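# Four arms build a leaning-block arch with a keystone

## Task

Using blocks found among the objects on the table, make an arch: two leaning blocks identical in shape and size each stand upright on one end (either end), resting flat on the table, and tilt toward one another; a keystone sits centred across their slanted upper faces with no gap at either contact; the three blocks lie along one line; no other loose object touches any of them; any number of the four arms may help; at the end every gripper has released and the arms are moved away, and the arch must stand without robot support. Arm bases in the scene frame (metres, heading in degrees counter-clockwise from +x): arm1 at x=+0.65 y=+0.35 z=+0.72 heading -162; arm2 at x=-0.10 y=+0.65 z=+0.72 heading -63; arm3 at x=-0.65 y=-0.30 z=+0.72 heading +23; arm4 at x=+0.45 y=-0.65 z=+0.72 heading +106.

## Robot and tools

Robots. Four identical i2rt Big YAM arms, named arm1, arm2, arm3 and arm4, are mounted on the table top at the positions and headings listed in the task. Each has six joints, a two-finger gripper and a wrist camera. With joints 1 and 6 at 0 and the hand level and pointing forward, the camera rides on top of the hand and faces the fingertips. The hand reaches roughly 1.0 m from the joint-1 axis.

Frame. A single scene frame is shared by all: the origin is on the floor and +z is up, so the table top is near z=0.72. The hand point is midway between the fingertips. The hand's z axis runs along the fingers, and the fingers open and close along its y axis.

execute_actions. Argument "actions" is a list holding one action or none. The action is an object keyed by robot name, and each robot gets {"joints": {...}}. Every value is an absolute joint target, never an offset. Units are radians for joints and metres for the gripper opening. Ranges: joint1_rad -2.879 to 2.879 (rotation about the base, positive counter-clockwise seen from above, 0 = along the base heading); joint2_rad 0 to 3.141 (shoulder; 0 = upper arm pointing back roughly level, increasing raises it then brings it forward); joint3_rad 0 to 3.019 (elbow; 0 = folded, increasing opens it); joint4_rad -1.692 to 1.57 (hand pitch, positive tips the fingers up); joint5_rad -1.57 to 1.57 (hand yaw, positive toward the arm's right); joint6_rad -2.094 to 2.094 (hand roll, positive clockwise seen from behind); gripper_m 0 to 0.093 (fingertip separation). Done-tolerances are ±0.045, 0.14, 0.09, 0.055, 0.03, 0.035 rad and ±0.003 m. Every joint you list for a robot starts at once, joints finish at different times, and one action lasts at most 15 s. Because joint speeds differ, the hand may sweep a wide path between postures. A joint or robot left out can still be pushing toward an earlier target. Any unknown key or out-of-range value rejects the whole call. "cameras" selects images: omitted, null or ["all"] means all; [] means none; names are arm1_cam_wrist … arm4_cam_wrist. An empty actions list just returns state and images.

wait: "seconds" from 0 to 10; nothing new is commanded; returns state and images.

zoom_image: "camera" plus "region" [x0, y0, x1, y1] in pixels from the top-left, at most 504x504, taken on that camera's latest full image.

finished_scene: "scene" is the number of the scene to close (1 or 2). This is final, and the result reports success and gives the next task. Replying without a tool call ends every remaining scene.

Results. The pictures line names the images in order. joint_positions gives the current angles. joint_status tells how each commanded motion ended: reached; "off_target" (stopped short, may still push); "contact_stop" or "time_out" (holds where it stopped, but a timed-out joint may keep a target up to 0.375, 0.375, 0.113, 0.225, 0.075, 0.3 rad away for joints 1-6 and keep pushing; send its reported position to relax it); "not_followed" (a self/inter-arm collision check blocked the arm's joint targets, usually with a "cause:" line; the gripper part still runs and the blocked targets may be retried later). on_its_own lists what this call did not command; "held at" is a held target, not the actual position. MOTOR HOT appears from 85 °C; at 100 °C an OVER-TEMPERATURE FAULT drops that arm, and its joints read "limit_stop_at_motor_heat", so resend the targets. A reported stop cancels the rest of your calls in that reply. A target very close to the current angle may not produce movement. A load-bearing joint may sag.

Cameras. All are fisheye, 504x504, fx≈415, centre near (254, 250), field half-angle about 51.5°.

Suggested order. Look around and find two matching blocks plus a keystone. Stand each leaning block upright on an end, aligned on one line, tilted toward each other. Lay the keystone on their sloped tops so both joints close. Open the grippers, lift and back away, then check that everything stays up on its own before finishing.

Avoid. Arms never stop on contact and can press hard; long hard pushing or holding loads overheats motors, and heat builds even while you are thinking. Robot-to-robot pressing ends the run, and the collision check ignores fingers, gripper housings and cameras and can react late. Knocking anything out of the work area ends the scene. Avoid drops, slips, slams and hard hits. Objects may occasionally get a brief nudge. The simulation runs on while you compose replies, and the robot holds the last command.

Each tool is called after "Request:" as name(argument=value, ...) on one line, values as JSON.

## Session

Request:
execute_actions(actions=[])

Scene clock: 0.00 s.
Motor temperatures (°C, as the motors report them): arm1=[29 29 28 28 28 26] | arm2=[25 28 27 29 28 28] | arm3=[29 27 26 27 25 29] | arm4=[29 28 27 29 26 29]
arm1.joint_positions: joint1_rad=-0.191 joint2_rad=+0.619 joint3_rad=+1.428 joint4_rad=-1.307 joint5_rad=-0.172 joint6_rad=+0.023 gripper_m=+0.094
arm1.joint_status: not commanded
arm1.hand: x=+0.4277 y=+0.2997 z=+1.3851 quat_wxyz=(-0.103, -0.853, -0.074, +0.506) (m; scene frame)
arm2.joint_positions: joint1_rad=-0.491 joint2_rad=+0.250 joint3_rad=+1.628 joint4_rad=-1.327 joint5_rad=+0.172 joint6_rad=-0.681 gripper_m=+0.095
arm2.joint_status: not commanded
arm2.hand: x=-0.1351 y=+0.6747 z=+1.4491 quat_wxyz=(-0.237, -0.375, -0.574, +0.688) (m; scene frame)
arm3.joint_positions: joint1_rad=-0.708 joint2_rad=+0.595 joint3_rad=+1.351 joint4_rad=-1.404 joint5_rad=-0.030 joint6_rad=+0.080 gripper_m=+0.094
arm3.joint_status: not commanded
arm3.hand: x=-0.4436 y=-0.3712 z=+1.2552 quat_wxyz=(-0.442, -0.186, -0.876, +0.047) (m; scene frame)
arm4.joint_positions: joint1_rad=-0.487 joint2_rad=+0.281 joint3_rad=+1.345 joint4_rad=-1.613 joint5_rad=-0.029 joint6_rad=+0.271 gripper_m=+0.094
arm4.joint_status: not commanded
arm4.hand: x=+0.4623 y=-0.5817 z=+1.2328 quat_wxyz=(-0.331, +0.449, -0.747, -0.361) (m; scene frame)
pictures: arm1_cam_wrist, arm2_cam_wrist, arm3_cam_wrist, arm4_cam_wrist
Images, in order (width x height): arm1_cam_wrist 504x504, arm2_cam_wrist 504x504, arm3_cam_wrist 504x504, arm4_cam_wrist 504x504.

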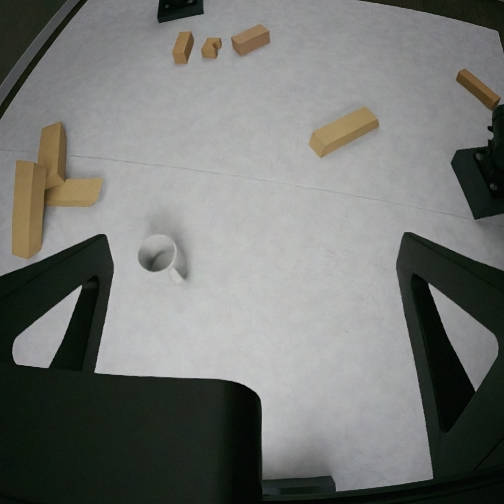

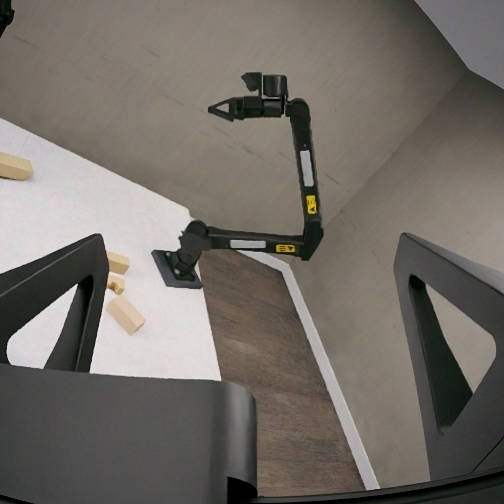

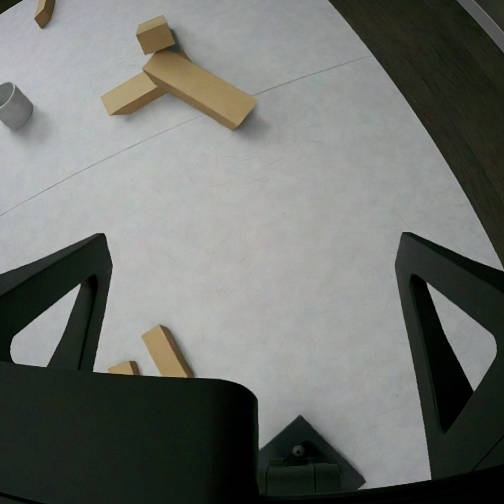

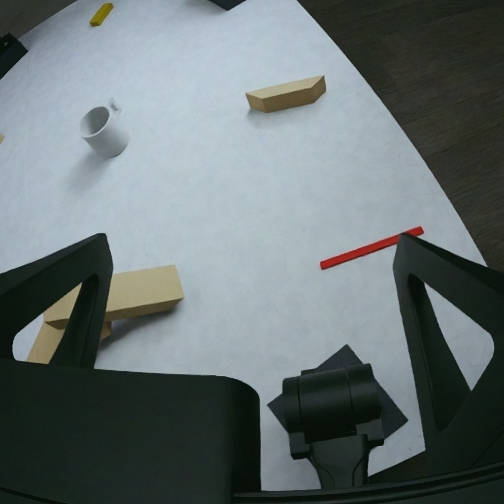

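Request:
execute_actions(actions=[{"arm1":{"joints":{"joint1_rad":0.2,"joint2_rad":0.619,"joint3_rad":1.428,"joint4_rad":-1.6,"joint5_rad":0,"joint6_rad":0}},"arm2":{"joints":{"joint1_rad":0,"joint2_rad":0.6,"joint3_rad":1.2,"joint4_rad":-1.4,"joint5_rad":0,"joint6_rad":0}},"arm3":{"joints":{"joint1_rad":0,"joint2_rad":1.0,"joint3_rad":1.351,"joint4_rad":-1.404,"joint5_rad":0,"joint6_rad":0}},"arm4":{"joints":{"joint1_rad":0.2,"joint2_rad":0.8,"joint3_rad":1.345,"joint4_rad":-1.3,"joint5_rad":0,"joint6_rad":0}}}])

Scene clock: 3.47 s.
Motor temperatures (°C, as the motors report them): arm1=[29 29 29 28 28 26] | arm2=[25 28 27 29 28 28] | arm3=[29 27 27 27 25 29] | arm4=[29 28 28 29 26 29]
arm1.joint_positions: joint1_rad=+0.195 joint2_rad=+0.619 joint3_rad=+1.428 joint4_rad=-1.588 joint5_rad=-0.002 joint6_rad=+0.009 gripper_m=+0.094
arm1.joint_status: all done
arm1.hand: x=+0.4843 y=+0.2618 z=+1.3283 quat_wxyz=(-0.094, -0.897, -0.215, +0.375) (m; scene frame)
arm2.joint_positions: joint1_rad=-0.003 joint2_rad=+0.593 joint3_rad=+1.177 joint4_rad=-1.393 joint5_rad=+0.002 joint6_rad=-0.012 gripper_m=+0.095
arm2.joint_status: all done
arm2.hand: x=-0.0104 y=+0.4428 z=+1.2073 quat_wxyz=(-0.316, -0.502, -0.777, +0.208) (m; scene frame)
arm3.joint_positions: joint1_rad=-0.008 joint2_rad=+1.001 joint3_rad=+1.332 joint4_rad=-1.404 joint5_rad=+0.000 joint6_rad=+0.006 gripper_m=+0.094
arm3.joint_status: all done
arm3.hand: x=-0.3196 y=-0.1798 z=+1.1366 quat_wxyz=(-0.242, +0.165, -0.955, -0.043) (m; scene frame)
arm4.joint_positions: joint1_rad=+0.196 joint2_rad=+0.796 joint3_rad=+1.341 joint4_rad=-1.311 joint5_rad=+0.001 joint6_rad=+0.013 gripper_m=+0.094
arm4.joint_status: all done
arm4.hand: x=+0.3163 y=-0.3739 z=+1.2028 quat_wxyz=(-0.207, +0.776, -0.495, -0.333) (m; scene frame)
pictures: arm1_cam_wrist, arm2_cam_wrist, arm3_cam_wrist, arm4_cam_wrist
Images, in order (width x height): arm1_cam_wrist 504x504, arm2_cam_wrist 504x504, arm3_cam_wrist 504x504, arm4_cam_wrist 504x504.

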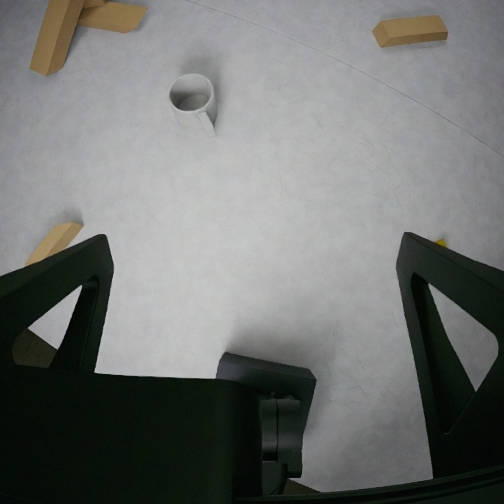

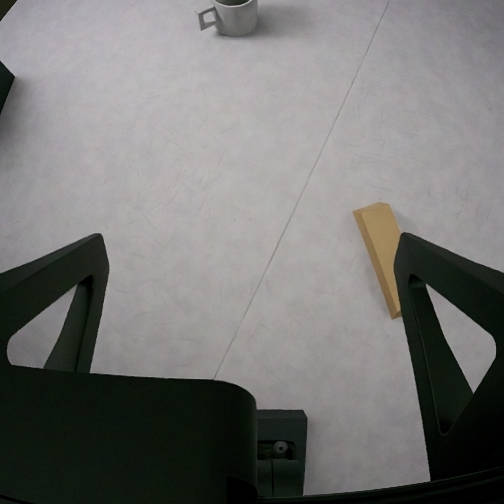

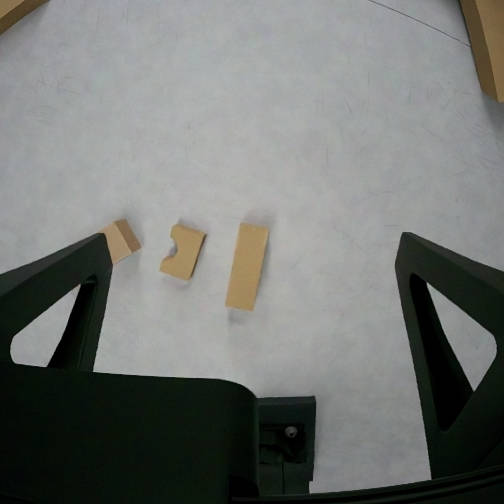

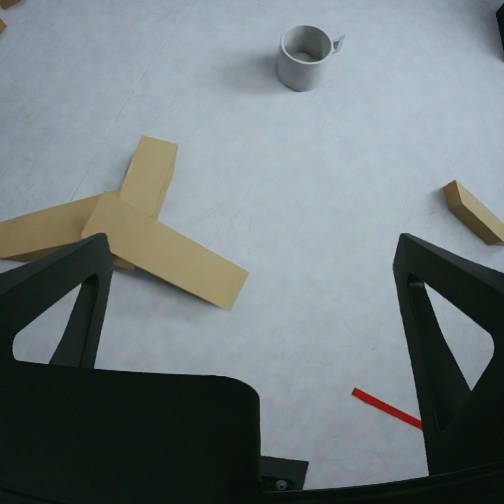

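Request:
execute_actions(actions=[{"arm1":{"joints":{"joint4_rad":-0.7}},"arm2":{"joints":{"joint3_rad":1.8}},"arm3":{"joints":{"joint2_rad":0.4}},"arm4":{"joints":{"joint2_rad":1.4}}}])

Scene clock: 5.70 s.
Motor temperatures (°C, as the motors report them): arm1=[29 29 29 28 28 26] | arm2=[25 28 28 29 28 28] | arm3=[29 28 27 27 25 29] | arm4=[29 28 28 29 26 29]
arm1.joint_positions: joint1_rad=+0.195 joint2_rad=+0.619 joint3_rad=+1.428 joint4_rad=-0.725 joint5_rad=-0.002 joint6_rad=+0.009 gripper_m=+0.094
arm1.joint_status: all done
arm1.hand: x=+0.4227 y=+0.2293 z=+1.5219 quat_wxyz=(-0.178, -0.657, -0.159, +0.715) (m; scene frame)
arm2.joint_positions: joint1_rad=-0.003 joint2_rad=+0.592 joint3_rad=+1.787 joint4_rad=-1.396 joint5_rad=+0.002 joint6_rad=-0.012 gripper_m=+0.095
arm2.joint_status: all done
arm2.hand: x=-0.0562 y=+0.5446 z=+1.4786 quat_wxyz=(-0.533, -0.418, -0.646, +0.352) (m; scene frame)
arm3.joint_positions: joint1_rad=-0.008 joint2_rad=+0.393 joint3_rad=+1.332 joint4_rad=-1.404 joint5_rad=+0.000 joint6_rad=+0.006 gripper_m=+0.094
arm3.joint_status: all done
arm3.hand: x=-0.5168 y=-0.2513 z=+1.2788 quat_wxyz=(-0.517, +0.145, -0.839, -0.092) (m; scene frame)
arm4.joint_positions: joint1_rad=+0.196 joint2_rad=+1.403 joint3_rad=+1.341 joint4_rad=-1.308 joint5_rad=+0.001 joint6_rad=+0.013 gripper_m=+0.094
arm4.joint_status: all done
arm4.hand: x=+0.2526 y=-0.2415 z=+0.9774 quat_wxyz=(-0.054, +0.839, -0.535, -0.085) (m; scene frame)
pictures: arm1_cam_wrist, arm2_cam_wrist, arm3_cam_wrist, arm4_cam_wrist
Images, in order (width x height): arm1_cam_wrist 504x504, arm2_cam_wrist 504x504, arm3_cam_wrist 504x504, arm4_cam_wrist 504x504.

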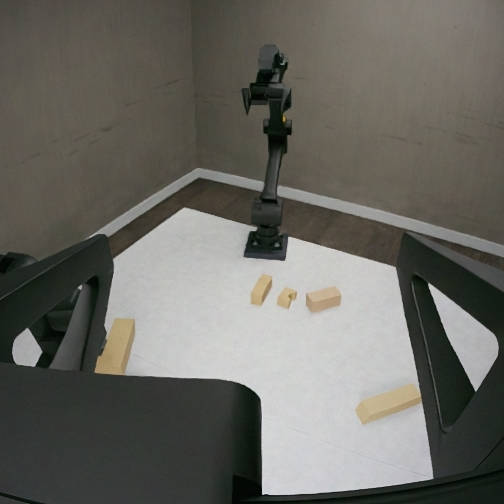

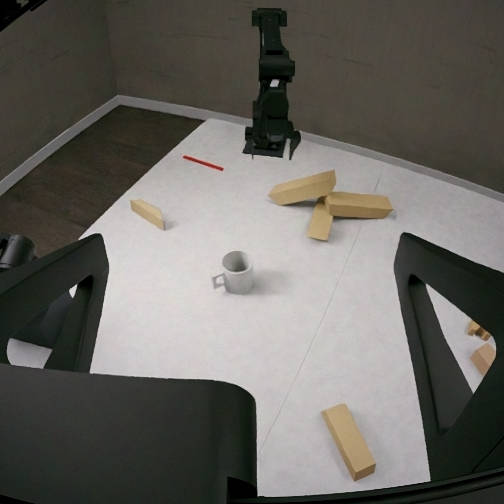

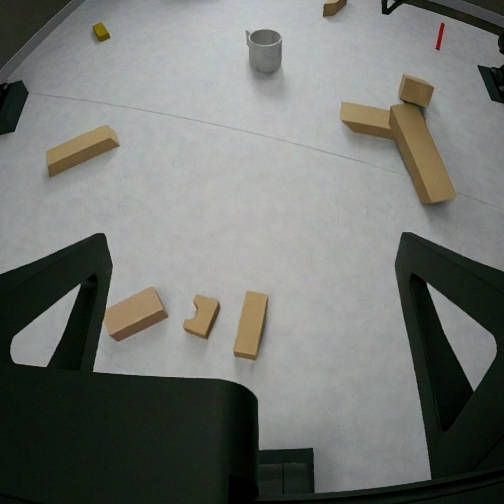

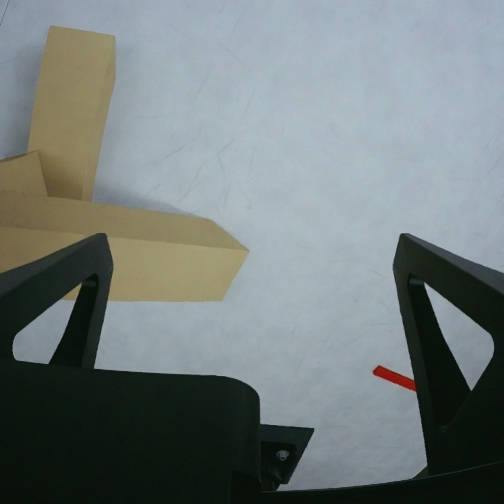

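Request:
zoom_image(camera="arm2_cam_wrist", region=[250, 150, 410, 260])

Request:
zoom_image(camera="arm3_cam_wrist", region=[320, 50, 480, 220])

Request:
zoom_image(camera="arm2_cam_wrist", region=[110, 180, 190, 240])

Request:
zoom_image(camera="arm3_cam_wrist", region=[30, 110, 140, 190])

Request:
zoom_image(camera="arm3_cam_wrist", region=[90, 270, 290, 380])

Request:
zoom_image(camera="arm2_cam_wrist", region=[290, 380, 410, 500])

Region (250, 150, 410, 260) of arm2_cam_wrist's 504x504 image, scaled by 3.150, with more detail than that image has; it fills the top 346 rows of this view, and the rest is white.

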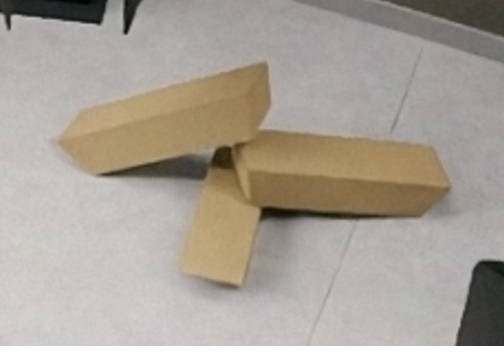

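Region (320, 50, 480, 220) of arm3_cam_wrist's 504x504 image, scaled by 2.965, with more detail than that image has; it fills the left 474 columns of this view, and the rest is white.

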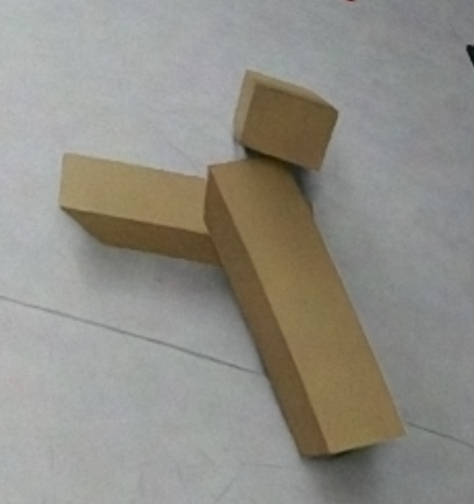

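Region (110, 180, 190, 240) of arm2_cam_wrist's 504x504 image, scaled by 6.300, with more detail than that image has; it fills the top 378 rows of this view, and the rest is white.

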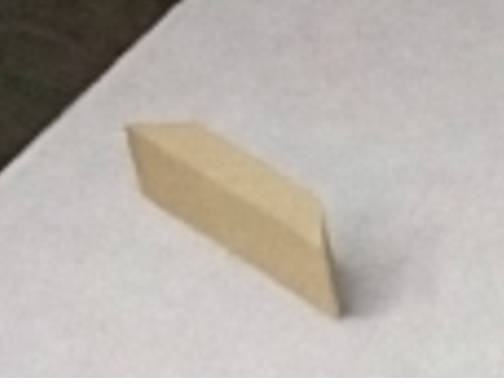

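Region (30, 110, 140, 190) of arm3_cam_wrist's 504x504 image, scaled by 4.582, with more detail than that image has; it fills the top 367 rows of this view, and the rest is white.

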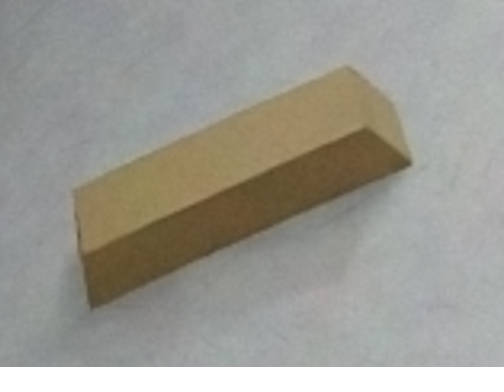

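Region (90, 270, 290, 380) of arm3_cam_wrist's 504x504 image, scaled by 2.520, with more detail than that image has; it fills the top 277 rows of this view, and the rest is white.

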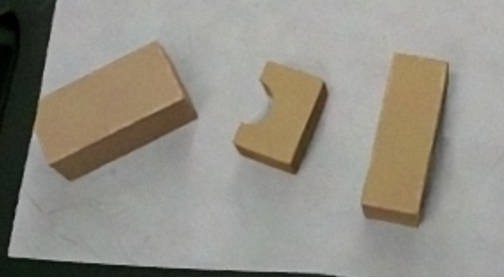

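Region (290, 380, 410, 500) of arm2_cam_wrist's 504x504 image, scaled by 4.200, with more detail than that image has.

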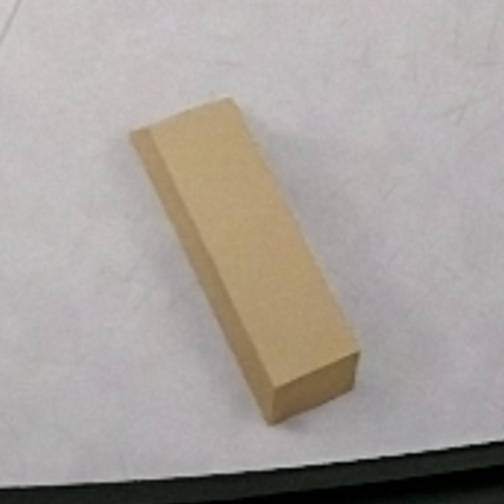

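Request:
execute_actions(actions=[{"arm1":{"joints":{"joint1_rad":0.95,"joint2_rad":1.1,"joint3_rad":1.3,"joint4_rad":-1.6}},"arm2":{"joints":{"joint1_rad":-0.7,"joint2_rad":1.0,"joint3_rad":1.2,"joint4_rad":-1.68}},"arm3":{"joints":{"joint1_rad":-0.5,"joint2_rad":1.15,"joint3_rad":1.35,"joint4_rad":-1.55}},"arm4":{"joints":{"joint1_rad":0.625,"joint2_rad":1.283,"joint3_rad":1.485,"joint4_rad":-1.68}}}])

Scene clock: 13.27 s.
Motor temperatures (°C, as the motors report them): arm1=[29 29 30 28 28 26] | arm2=[25 28 28 29 28 28] | arm3=[29 28 28 27 25 29] | arm4=[29 28 30 29 26 29]
arm1.joint_positions: joint1_rad=+0.951 joint2_rad=+1.111 joint3_rad=+1.276 joint4_rad=-1.588 joint5_rad=+0.000 joint6_rad=+0.008 gripper_m=+0.094
arm1.joint_status: all done
arm1.hand: x=+0.5451 y=+0.0407 z=+1.1389 quat_wxyz=(-0.042, -0.815, -0.574, +0.062) (m; scene frame)
arm2.joint_positions: joint1_rad=-0.700 joint2_rad=+0.992 joint3_rad=+1.196 joint4_rad=-1.671 joint5_rad=-0.001 joint6_rad=-0.010 gripper_m=+0.095
arm2.joint_status: all done
arm2.hand: x=-0.1787 y=+0.3958 z=+1.0928 quat_wxyz=(-0.039, -0.795, -0.604, +0.042) (m; scene frame)
arm3.joint_positions: joint1_rad=-0.491 joint2_rad=+1.163 joint3_rad=+1.332 joint4_rad=-1.542 joint5_rad=-0.001 joint6_rad=+0.006 gripper_m=+0.094
arm3.joint_status: all done
arm3.hand: x=-0.2965 y=-0.3485 z=+1.0710 quat_wxyz=(-0.098, -0.070, -0.993, +0.006) (m; scene frame)
arm4.joint_positions: joint1_rad=+0.629 joint2_rad=+1.269 joint3_rad=+1.458 joint4_rad=-1.670 joint5_rad=-0.001 joint6_rad=+0.012 gripper_m=+0.094
arm4.joint_status: all done
arm4.hand: x=+0.1635 y=-0.4161 z=+1.0657 quat_wxyz=(-0.015, +0.938, -0.343, -0.042) (m; scene frame)
pictures: arm1_cam_wrist, arm2_cam_wrist, arm3_cam_wrist, arm4_cam_wrist
Images, in order (width x height): arm1_cam_wrist 504x504, arm2_cam_wrist 504x504, arm3_cam_wrist 504x504, arm4_cam_wrist 504x504.

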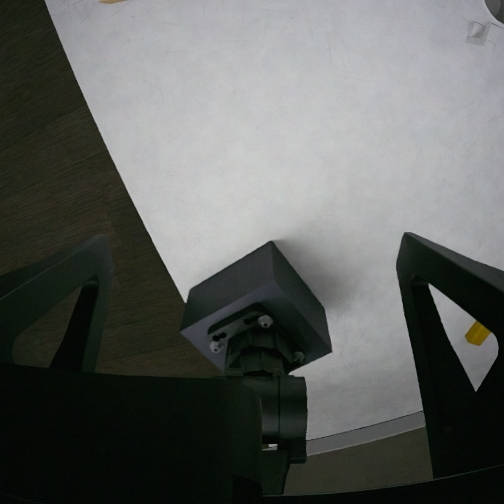

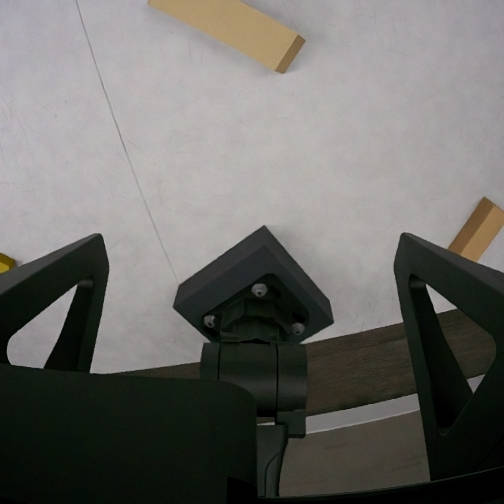

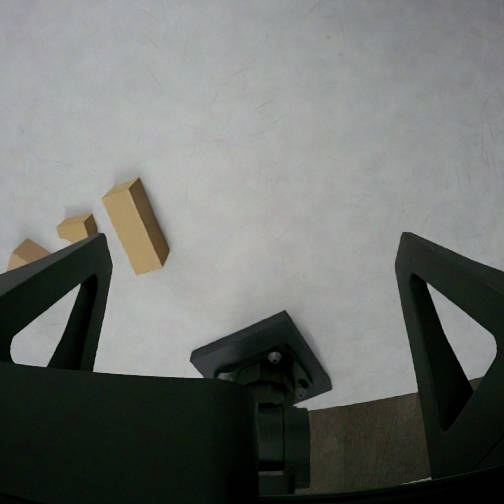

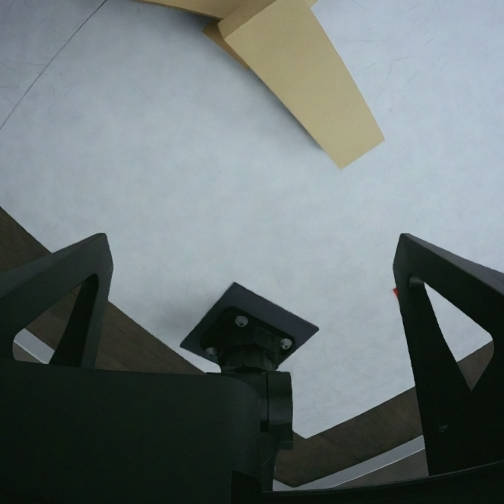

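Request:
execute_actions(actions=[{"arm1":{"joints":{"joint1_rad":1.05,"joint2_rad":1.75,"joint3_rad":2.0,"joint4_rad":-1.69}},"arm2":{"joints":{"joint1_rad":-0.6,"joint2_rad":1.45,"joint3_rad":1.6,"joint4_rad":-1.68}},"arm3":{"joints":{"joint2_rad":0.7,"joint4_rad":-1.3}},"arm4":{"joints":{"joint1_rad":0.66,"joint2_rad":1.921,"joint3_rad":2.13,"joint4_rad":-1.689}}}])

Scene clock: 15.63 s.
Motor temperatures (°C, as the motors report them): arm1=[29 29 31 28 28 26] | arm2=[25 28 29 29 28 28] | arm3=[29 28 29 27 25 29] | arm4=[29 28 31 29 26 29]
arm1.joint_positions: joint1_rad=+1.053 joint2_rad=+1.764 joint3_rad=+1.949 joint4_rad=-1.669 joint5_rad=+0.000 joint6_rad=+0.008 gripper_m=+0.094
arm1.joint_status: all done
joint sent to its limit — the command would take arm1.joint4_rad past its lower limit, so that joint was sent only as far as its limit.
arm1.hand: x=+0.5237 y=-0.1927 z=+1.1337 quat_wxyz=(-0.026, -0.786, -0.616, +0.036) (m; scene frame)
arm2.joint_positions: joint1_rad=-0.599 joint2_rad=+1.459 joint3_rad=+1.548 joint4_rad=-1.677 joint5_rad=-0.001 joint6_rad=-0.010 gripper_m=+0.095
arm2.joint_status: all done
arm2.hand: x=-0.1792 y=+0.2394 z=+1.0796 quat_wxyz=(-0.002, -0.765, -0.645, -0.006) (m; scene frame)
arm3.joint_positions: joint1_rad=-0.491 joint2_rad=+0.704 joint3_rad=+1.332 joint4_rad=-1.319 joint5_rad=-0.001 joint6_rad=+0.006 gripper_m=+0.094
arm3.joint_status: all done
arm3.hand: x=-0.3788 y=-0.3372 z=+1.2379 quat_wxyz=(-0.425, -0.063, -0.903, +0.027) (m; scene frame)
arm4.joint_positions: joint1_rad=+0.654 joint2_rad=+1.922 joint3_rad=+2.081 joint4_rad=-1.679 joint5_rad=-0.001 joint6_rad=+0.012 gripper_m=+0.094
arm4.joint_status: all done
joint sent to its limit — the command would take arm4.joint4_rad past its lower limit, so that joint was sent only as far as its limit.
arm4.hand: x=-0.0268 y=-0.2790 z=+1.0043 quat_wxyz=(-0.008, +0.943, -0.331, -0.024) (m; scene frame)
pictures: arm1_cam_wrist, arm2_cam_wrist, arm3_cam_wrist, arm4_cam_wrist
Images, in order (width x height): arm1_cam_wrist 504x504, arm2_cam_wrist 504x504, arm3_cam_wrist 504x504, arm4_cam_wrist 504x504.

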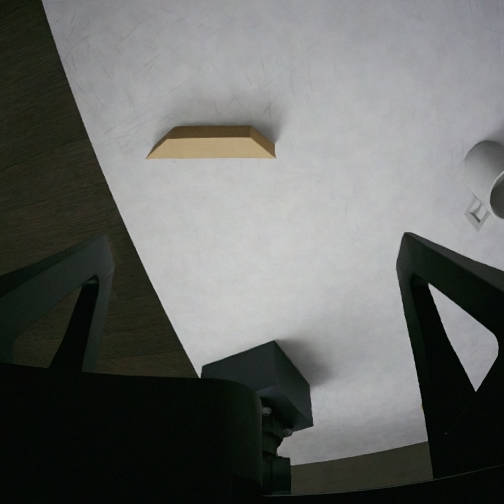

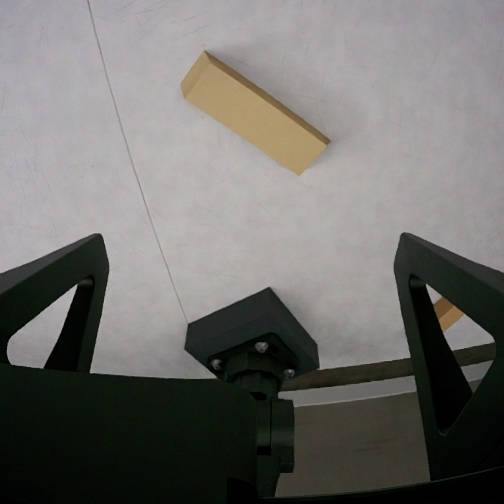

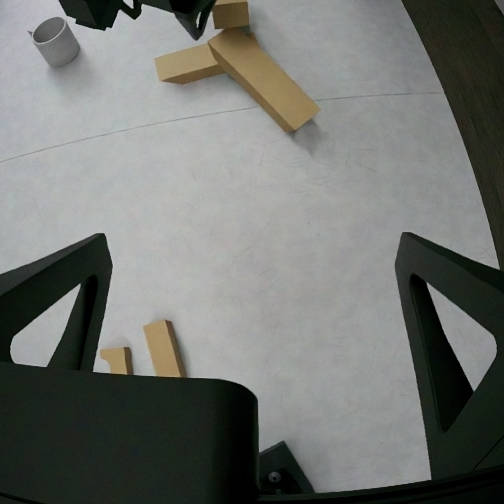

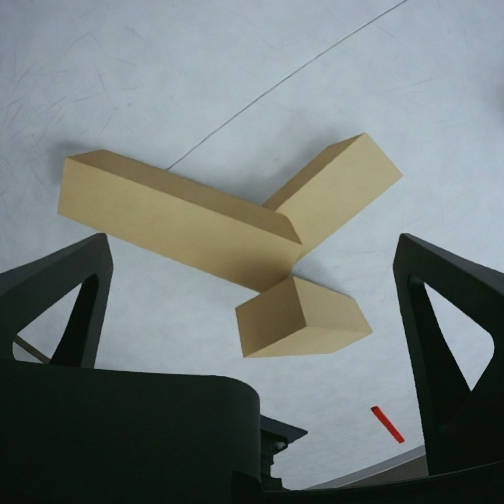

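Request:
zoom_image(camera="arm4_cam_wrist", region=[210, 120, 420, 370])

Region (210, 120, 420, 370) of arm4_cam_wrist's 504x504 image, scaled by 2.016, with more detail than that image has; it fills the left 423 columns of this view, and the rest is white.

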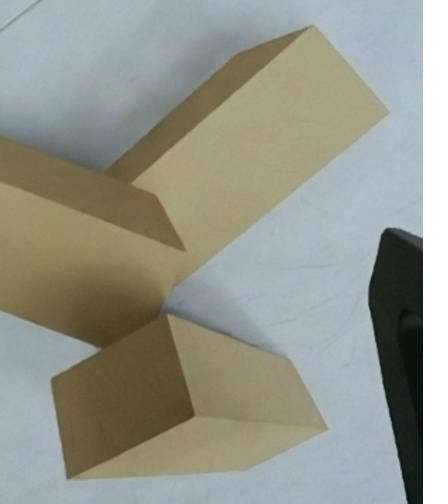

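Request:
execute_actions(actions=[{"arm1":{"joints":{"joint1_rad":0.40,"joint2_rad":1.88,"joint3_rad":1.52,"joint4_rad":-1.17}},"arm4":{"joints":{"joint1_rad":0.496,"joint2_rad":1.375,"joint3_rad":1.27,"joint4_rad":-1.44,"joint6_rad":-0.785}}}], cameras=["arm1_cam_wrist","arm4_cam_wrist"])

Scene clock: 20.30 s.
Motor temperatures (°C, as the motors report them): arm1=[29 30 33 28 28 26] | arm2=[25 28 31 29 28 28] | arm3=[29 28 29 27 25 29] | arm4=[29 29 32 29 26 29]
arm1.joint_positions: joint1_rad=+0.405 joint2_rad=+1.916 joint3_rad=+1.514 joint4_rad=-1.184 joint5_rad=+0.001 joint6_rad=+0.008 gripper_m=+0.094
arm1.joint_status: all done
arm1.hand: x=+0.2184 y=-0.0070 z=+0.8891 quat_wxyz=(+0.004, -0.942, -0.334, -0.005) (m; scene frame)
arm2.joint_positions: joint1_rad=-0.599 joint2_rad=+1.459 joint3_rad=+1.548 joint4_rad=-1.677 joint5_rad=-0.001 joint6_rad=-0.010 gripper_m=+0.095
arm2.joint_status: not commanded
arm2.hand: x=-0.1792 y=+0.2394 z=+1.0796 quat_wxyz=(-0.002, -0.765, -0.645, -0.006) (m; scene frame)
arm3.joint_positions: joint1_rad=-0.491 joint2_rad=+0.704 joint3_rad=+1.332 joint4_rad=-1.319 joint5_rad=-0.001 joint6_rad=+0.006 gripper_m=+0.094
arm3.joint_status: not commanded
arm3.hand: x=-0.3788 y=-0.3372 z=+1.2379 quat_wxyz=(-0.425, -0.063, -0.903, +0.027) (m; scene frame)
arm4.joint_positions: joint1_rad=+0.495 joint2_rad=+1.379 joint3_rad=+1.269 joint4_rad=-1.449 joint5_rad=+0.001 joint6_rad=-0.771 gripper_m=+0.094
arm4.joint_status: all done
arm4.hand: x=+0.1794 y=-0.3594 z=+0.9542 quat_wxyz=(-0.005, +1.000, -0.026, -0.004) (m; scene frame)
pictures: arm1_cam_wrist, arm4_cam_wrist
Images, in order (width x height): arm1_cam_wrist 504x504, arm4_cam_wrist 504x504.

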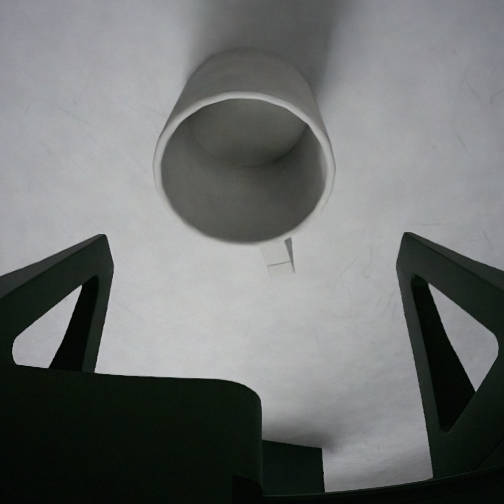

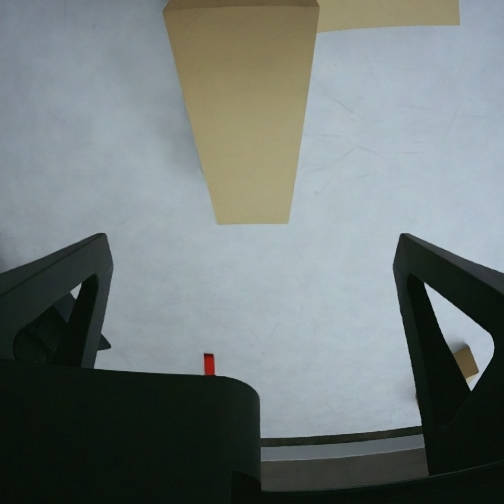

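Request:
execute_actions(actions=[{"arm1":{"joints":{"joint1_rad":0.488,"joint2_rad":1.93,"joint3_rad":1.45,"joint4_rad":-1.05}},"arm4":{"joints":{"joint1_rad":0.527,"joint2_rad":1.44,"joint3_rad":1.17,"joint4_rad":-1.30,"joint6_rad":-0.81}}}], cameras=["arm1_cam_wrist","arm4_cam_wrist"])

Request:
execute_actions(actions=[{"arm1":{"joints":{"joint2_rad":2.0,"joint3_rad":1.36,"joint4_rad":-0.92}},"arm4":{"joints":{"joint2_rad":1.489,"joint3_rad":1.05,"joint4_rad":-1.127}}}], cameras=["arm1_cam_wrist","arm4_cam_wrist"])

Scene clock: 21.97 s.
Motor temperatures (°C, as the motors report them): arm1=[29 30 33 28 28 26] | arm2=[25 28 31 29 28 28] | arm3=[29 28 29 27 25 29] | arm4=[29 29 32 29 26 29]
arm1.joint_positions: joint1_rad=+0.494 joint2_rad=+1.919 joint3_rad=+1.447 joint4_rad=-1.065 joint5_rad=+0.001 joint6_rad=+0.008 gripper_m=+0.094
arm1.joint_status: all done
arm1.hand: x=+0.2510 y=-0.0453 z=+0.8639 quat_wxyz=(-0.005, -0.926, -0.376, +0.017) (m; scene frame)
arm2.joint_positions: joint1_rad=-0.599 joint2_rad=+1.459 joint3_rad=+1.548 joint4_rad=-1.677 joint5_rad=-0.001 joint6_rad=-0.010 gripper_m=+0.095
arm2.joint_status: not commanded
arm2.hand: x=-0.1792 y=+0.2394 z=+1.0796 quat_wxyz=(-0.002, -0.765, -0.645, -0.006) (m; scene frame)
arm3.joint_positions: joint1_rad=-0.491 joint2_rad=+0.704 joint3_rad=+1.332 joint4_rad=-1.319 joint5_rad=-0.001 joint6_rad=+0.006 gripper_m=+0.094
arm3.joint_status: not commanded
arm3.hand: x=-0.3788 y=-0.3372 z=+1.2379 quat_wxyz=(-0.425, -0.063, -0.903, +0.027) (m; scene frame)
arm4.joint_positions: joint1_rad=+0.522 joint2_rad=+1.442 joint3_rad=+1.172 joint4_rad=-1.310 joint5_rad=+0.001 joint6_rad=-0.797 gripper_m=+0.094
arm4.joint_status: all done
arm4.hand: x=+0.1661 y=-0.3614 z=+0.8939 quat_wxyz=(+0.002, +1.000, +0.001, +0.004) (m; scene frame)
pictures: arm1_cam_wrist, arm4_cam_wrist
Images, in order (width x height): arm1_cam_wrist 504x504, arm4_cam_wrist 504x504.

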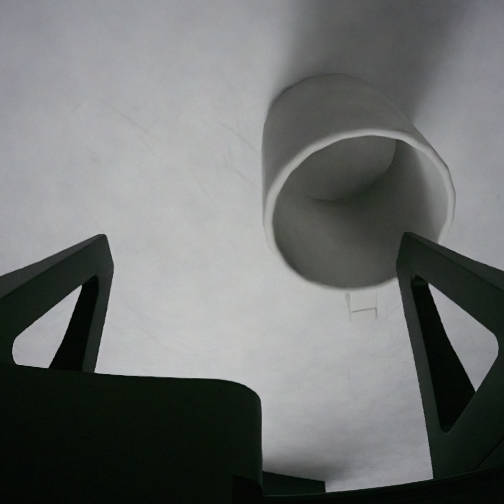

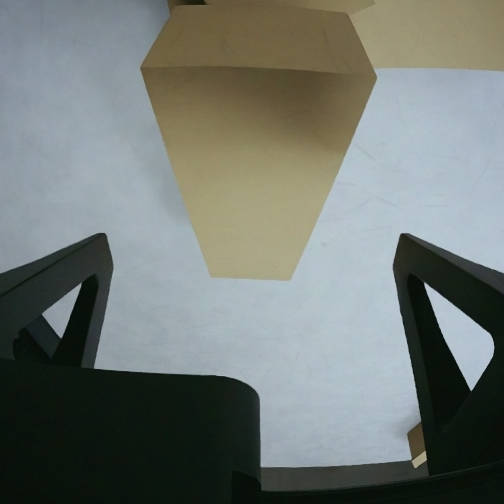

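Scene clock: 23.03 s.
Motor temperatures (°C, as the motors report them): arm1=[29 30 32 28 28 26] | arm2=[25 28 32 29 28 28] | arm3=[29 28 30 27 25 29] | arm4=[29 29 32 29 26 29]
arm1.joint_positions: joint1_rad=+0.494 joint2_rad=+2.006 joint3_rad=+1.354 joint4_rad=-0.933 joint5_rad=+0.001 joint6_rad=+0.007 gripper_m=+0.094
arm1.joint_status: all done
arm1.hand: x=+0.2650 y=-0.0310 z=+0.7878 quat_wxyz=(+0.004, -0.926, -0.376, -0.005) (m; scene frame)
arm2.joint_positions: joint1_rad=-0.599 joint2_rad=+1.459 joint3_rad=+1.548 joint4_rad=-1.677 joint5_rad=-0.001 joint6_rad=-0.010 gripper_m=+0.095
arm2.joint_status: not commanded
arm2.hand: x=-0.1792 y=+0.2394 z=+1.0796 quat_wxyz=(-0.002, -0.765, -0.645, -0.006) (m; scene frame)
arm3.joint_positions: joint1_rad=-0.491 joint2_rad=+0.704 joint3_rad=+1.332 joint4_rad=-1.319 joint5_rad=-0.001 joint6_rad=+0.006 gripper_m=+0.094
arm3.joint_status: not commanded
arm3.hand: x=-0.3788 y=-0.3372 z=+1.2379 quat_wxyz=(-0.425, -0.063, -0.903, +0.027) (m; scene frame)
arm4.joint_positions: joint1_rad=+0.522 joint2_rad=+1.487 joint3_rad=+1.051 joint4_rad=-1.137 joint5_rad=+0.001 joint6_rad=-0.797 gripper_m=+0.094
arm4.joint_status: all done
arm4.hand: x=+0.1681 y=-0.3634 z=+0.8333 quat_wxyz=(+0.000, +1.000, +0.001, +0.001) (m; scene frame)
pictures: arm1_cam_wrist, arm4_cam_wrist
Images, in order (width x height): arm1_cam_wrist 504x504, arm4_cam_wrist 504x504.

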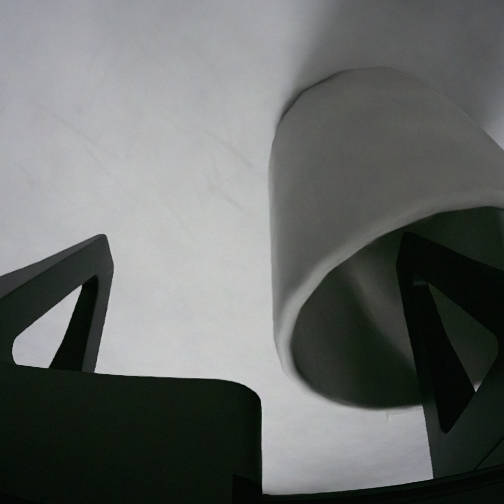

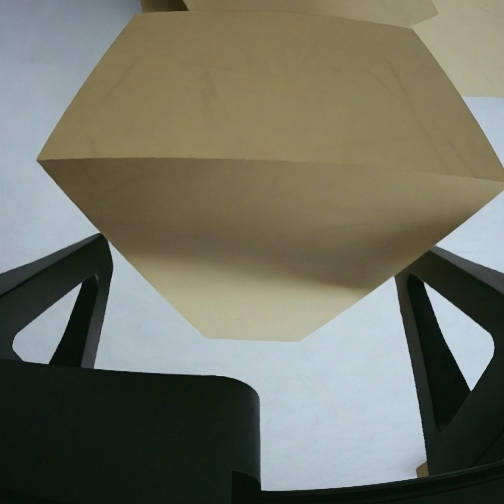

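Request:
execute_actions(actions=[{"arm1":{"joints":{"gripper_m":0.0}},"arm4":{"joints":{"gripper_m":0.045}}}], cameras=["arm1_cam_wrist","arm4_cam_wrist"])

Scene clock: 23.90 s.
Motor temperatures (°C, as the motors report them): arm1=[29 30 32 28 28 26] | arm2=[25 28 32 29 28 28] | arm3=[29 28 30 27 25 29] | arm4=[29 29 32 29 26 29]
arm1.joint_positions: joint1_rad=+0.493 joint2_rad=+2.006 joint3_rad=+1.353 joint4_rad=-0.930 joint5_rad=-0.001 joint6_rad=+0.006 gripper_m=+0.006
arm1.joint_status: gripper_m off_target (ended at +0.006, target +0.000)
arm1.hand: x=+0.2642 y=-0.0311 z=+0.7877 quat_wxyz=(+0.003, -0.926, -0.376, -0.004) (m; scene frame)
arm2.joint_positions: joint1_rad=-0.599 joint2_rad=+1.459 joint3_rad=+1.548 joint4_rad=-1.677 joint5_rad=-0.001 joint6_rad=-0.010 gripper_m=+0.095
arm2.joint_status: not commanded
arm2.hand: x=-0.1792 y=+0.2394 z=+1.0796 quat_wxyz=(-0.002, -0.765, -0.645, -0.006) (m; scene frame)
arm3.joint_positions: joint1_rad=-0.491 joint2_rad=+0.704 joint3_rad=+1.332 joint4_rad=-1.319 joint5_rad=-0.001 joint6_rad=+0.006 gripper_m=+0.094
arm3.joint_status: not commanded
arm3.hand: x=-0.3788 y=-0.3372 z=+1.2379 quat_wxyz=(-0.425, -0.063, -0.903, +0.027) (m; scene frame)
arm4.joint_positions: joint1_rad=+0.522 joint2_rad=+1.487 joint3_rad=+1.051 joint4_rad=-1.136 joint5_rad=+0.002 joint6_rad=-0.798 gripper_m=+0.059
arm4.joint_status: gripper_m off_target (ended at +0.059, target +0.045)
arm4.hand: x=+0.1679 y=-0.3630 z=+0.8333 quat_wxyz=(-0.001, +1.000, +0.001, +0.001) (m; scene frame)
pictures: arm1_cam_wrist, arm4_cam_wrist
Images, in order (width x height): arm1_cam_wrist 504x504, arm4_cam_wrist 504x504.

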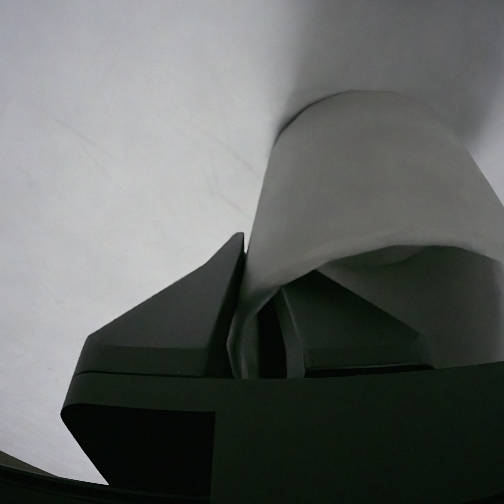

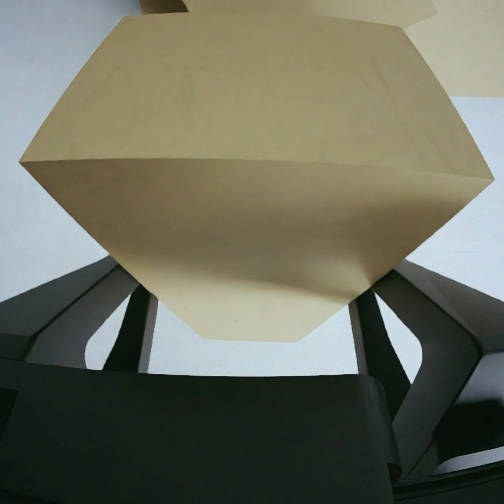

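Request:
execute_actions(actions=[{"arm1":{"joints":{"joint2_rad":1.9,"joint3_rad":1.44,"joint4_rad":-1.08}},"arm4":{"joints":{"joint2_rad":1.375,"joint3_rad":1.30,"joint4_rad":-1.46}}}], cameras=["arm4_cam_wrist"])

Request:
execute_actions(actions=[{"arm1":{"joints":{"joint1_rad":-0.33}},"arm4":{"joints":{"joint1_rad":0.0,"joint6_rad":0}}}], cameras=["arm1_cam_wrist","arm4_cam_wrist"])

Request:
zoom_image(camera="arm4_cam_wrist", region=[0, 0, 504, 504])

Scene clock: 25.40 s.
Motor temperatures (°C, as the motors report them): arm1=[29 30 33 28 28 26] | arm2=[25 29 32 29 28 28] | arm3=[29 28 30 27 25 29] | arm4=[29 29 32 29 26 29]
arm1.joint_positions: joint1_rad=+0.493 joint2_rad=+1.938 joint3_rad=+1.392 joint4_rad=-1.066 joint5_rad=-0.001 joint6_rad=+0.006 gripper_m=+0.006
arm1.joint_status: all done
arm1.hand: x=+0.2689 y=-0.0267 z=+0.8356 quat_wxyz=(+0.008, -0.926, -0.376, -0.018) (m; scene frame)
arm2.joint_positions: joint1_rad=-0.599 joint2_rad=+1.459 joint3_rad=+1.548 joint4_rad=-1.677 joint5_rad=-0.001 joint6_rad=-0.010 gripper_m=+0.095
arm2.joint_status: not commanded
arm2.hand: x=-0.1792 y=+0.2394 z=+1.0796 quat_wxyz=(-0.002, -0.765, -0.645, -0.006) (m; scene frame)
arm3.joint_positions: joint1_rad=-0.491 joint2_rad=+0.704 joint3_rad=+1.332 joint4_rad=-1.319 joint5_rad=-0.001 joint6_rad=+0.006 gripper_m=+0.094
arm3.joint_status: not commanded
arm3.hand: x=-0.3788 y=-0.3372 z=+1.2379 quat_wxyz=(-0.425, -0.063, -0.903, +0.027) (m; scene frame)
arm4.joint_positions: joint1_rad=+0.522 joint2_rad=+1.375 joint3_rad=+1.261 joint4_rad=-1.449 joint5_rad=-0.001 joint6_rad=-0.799 gripper_m=+0.059
arm4.joint_status: all done
arm4.hand: x=+0.1729 y=-0.3691 z=+0.9526 quat_wxyz=(-0.003, +1.000, +0.002, -0.003) (m; scene frame)
pictures: arm4_cam_wrist
Images, in order (width x height): arm4_cam_wrist 504x504.

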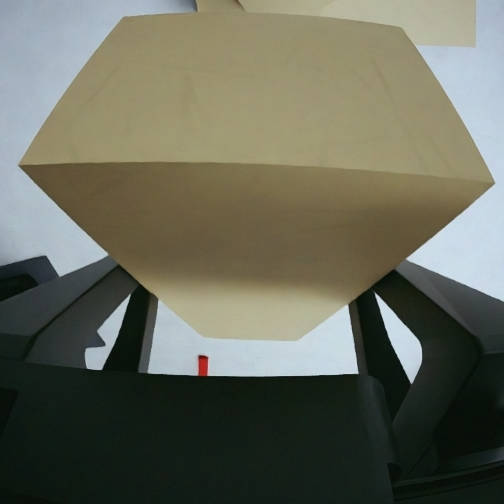

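Scene clock: 27.13 s.
Motor temperatures (°C, as the motors report them): arm1=[29 31 33 28 28 26] | arm2=[25 29 33 29 28 28] | arm3=[29 28 30 27 25 29] | arm4=[29 29 32 29 26 29]
arm1.joint_positions: joint1_rad=-0.328 joint2_rad=+1.938 joint3_rad=+1.399 joint4_rad=-1.066 joint5_rad=-0.002 joint6_rad=+0.006 gripper_m=+0.006
arm1.joint_status: all done
arm1.hand: x=+0.1122 y=+0.3739 z=+0.8385 quat_wxyz=(-0.001, -1.000, +0.025, -0.015) (m; scene frame)
arm2.joint_positions: joint1_rad=-0.599 joint2_rad=+1.459 joint3_rad=+1.548 joint4_rad=-1.677 joint5_rad=-0.001 joint6_rad=-0.010 gripper_m=+0.095
arm2.joint_status: not commanded
arm2.hand: x=-0.1792 y=+0.2394 z=+1.0796 quat_wxyz=(-0.002, -0.765, -0.645, -0.006) (m; scene frame)
arm3.joint_positions: joint1_rad=-0.491 joint2_rad=+0.704 joint3_rad=+1.332 joint4_rad=-1.319 joint5_rad=-0.001 joint6_rad=+0.006 gripper_m=+0.094
arm3.joint_status: not commanded
arm3.hand: x=-0.3788 y=-0.3372 z=+1.2379 quat_wxyz=(-0.425, -0.063, -0.903, +0.027) (m; scene frame)
arm4.joint_positions: joint1_rad=-0.009 joint2_rad=+1.378 joint3_rad=+1.261 joint4_rad=-1.449 joint5_rad=+0.002 joint6_rad=-0.014 gripper_m=+0.059
arm4.joint_status: all done
arm4.hand: x=+0.3550 y=-0.2673 z=+0.9516 quat_wxyz=(-0.003, +0.792, -0.611, -0.002) (m; scene frame)
pictures: arm1_cam_wrist, arm4_cam_wrist
Images, in order (width x height): arm1_cam_wrist 504x504, arm4_cam_wrist 504x504.

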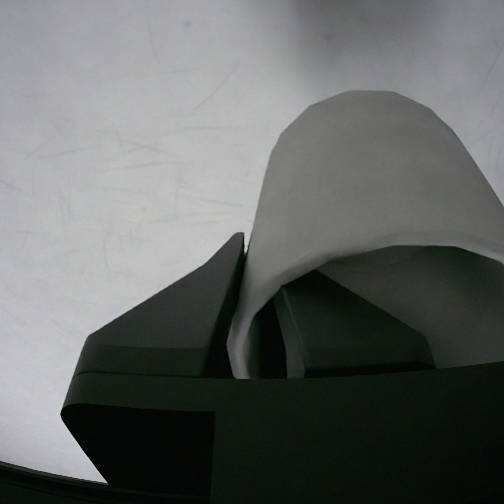

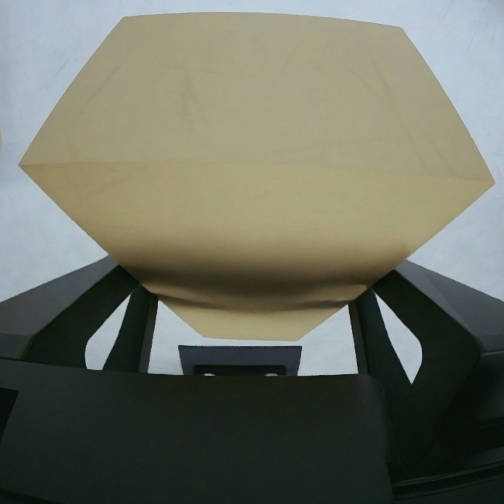

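Region (0, 0, 504, 504) of arm4_cam_wrist's 504x504 image, scaled by 1.000.

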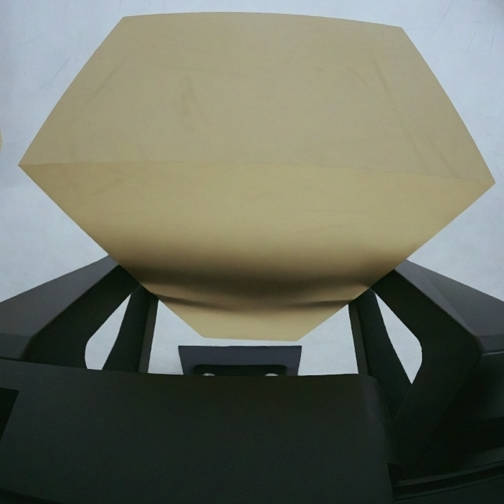

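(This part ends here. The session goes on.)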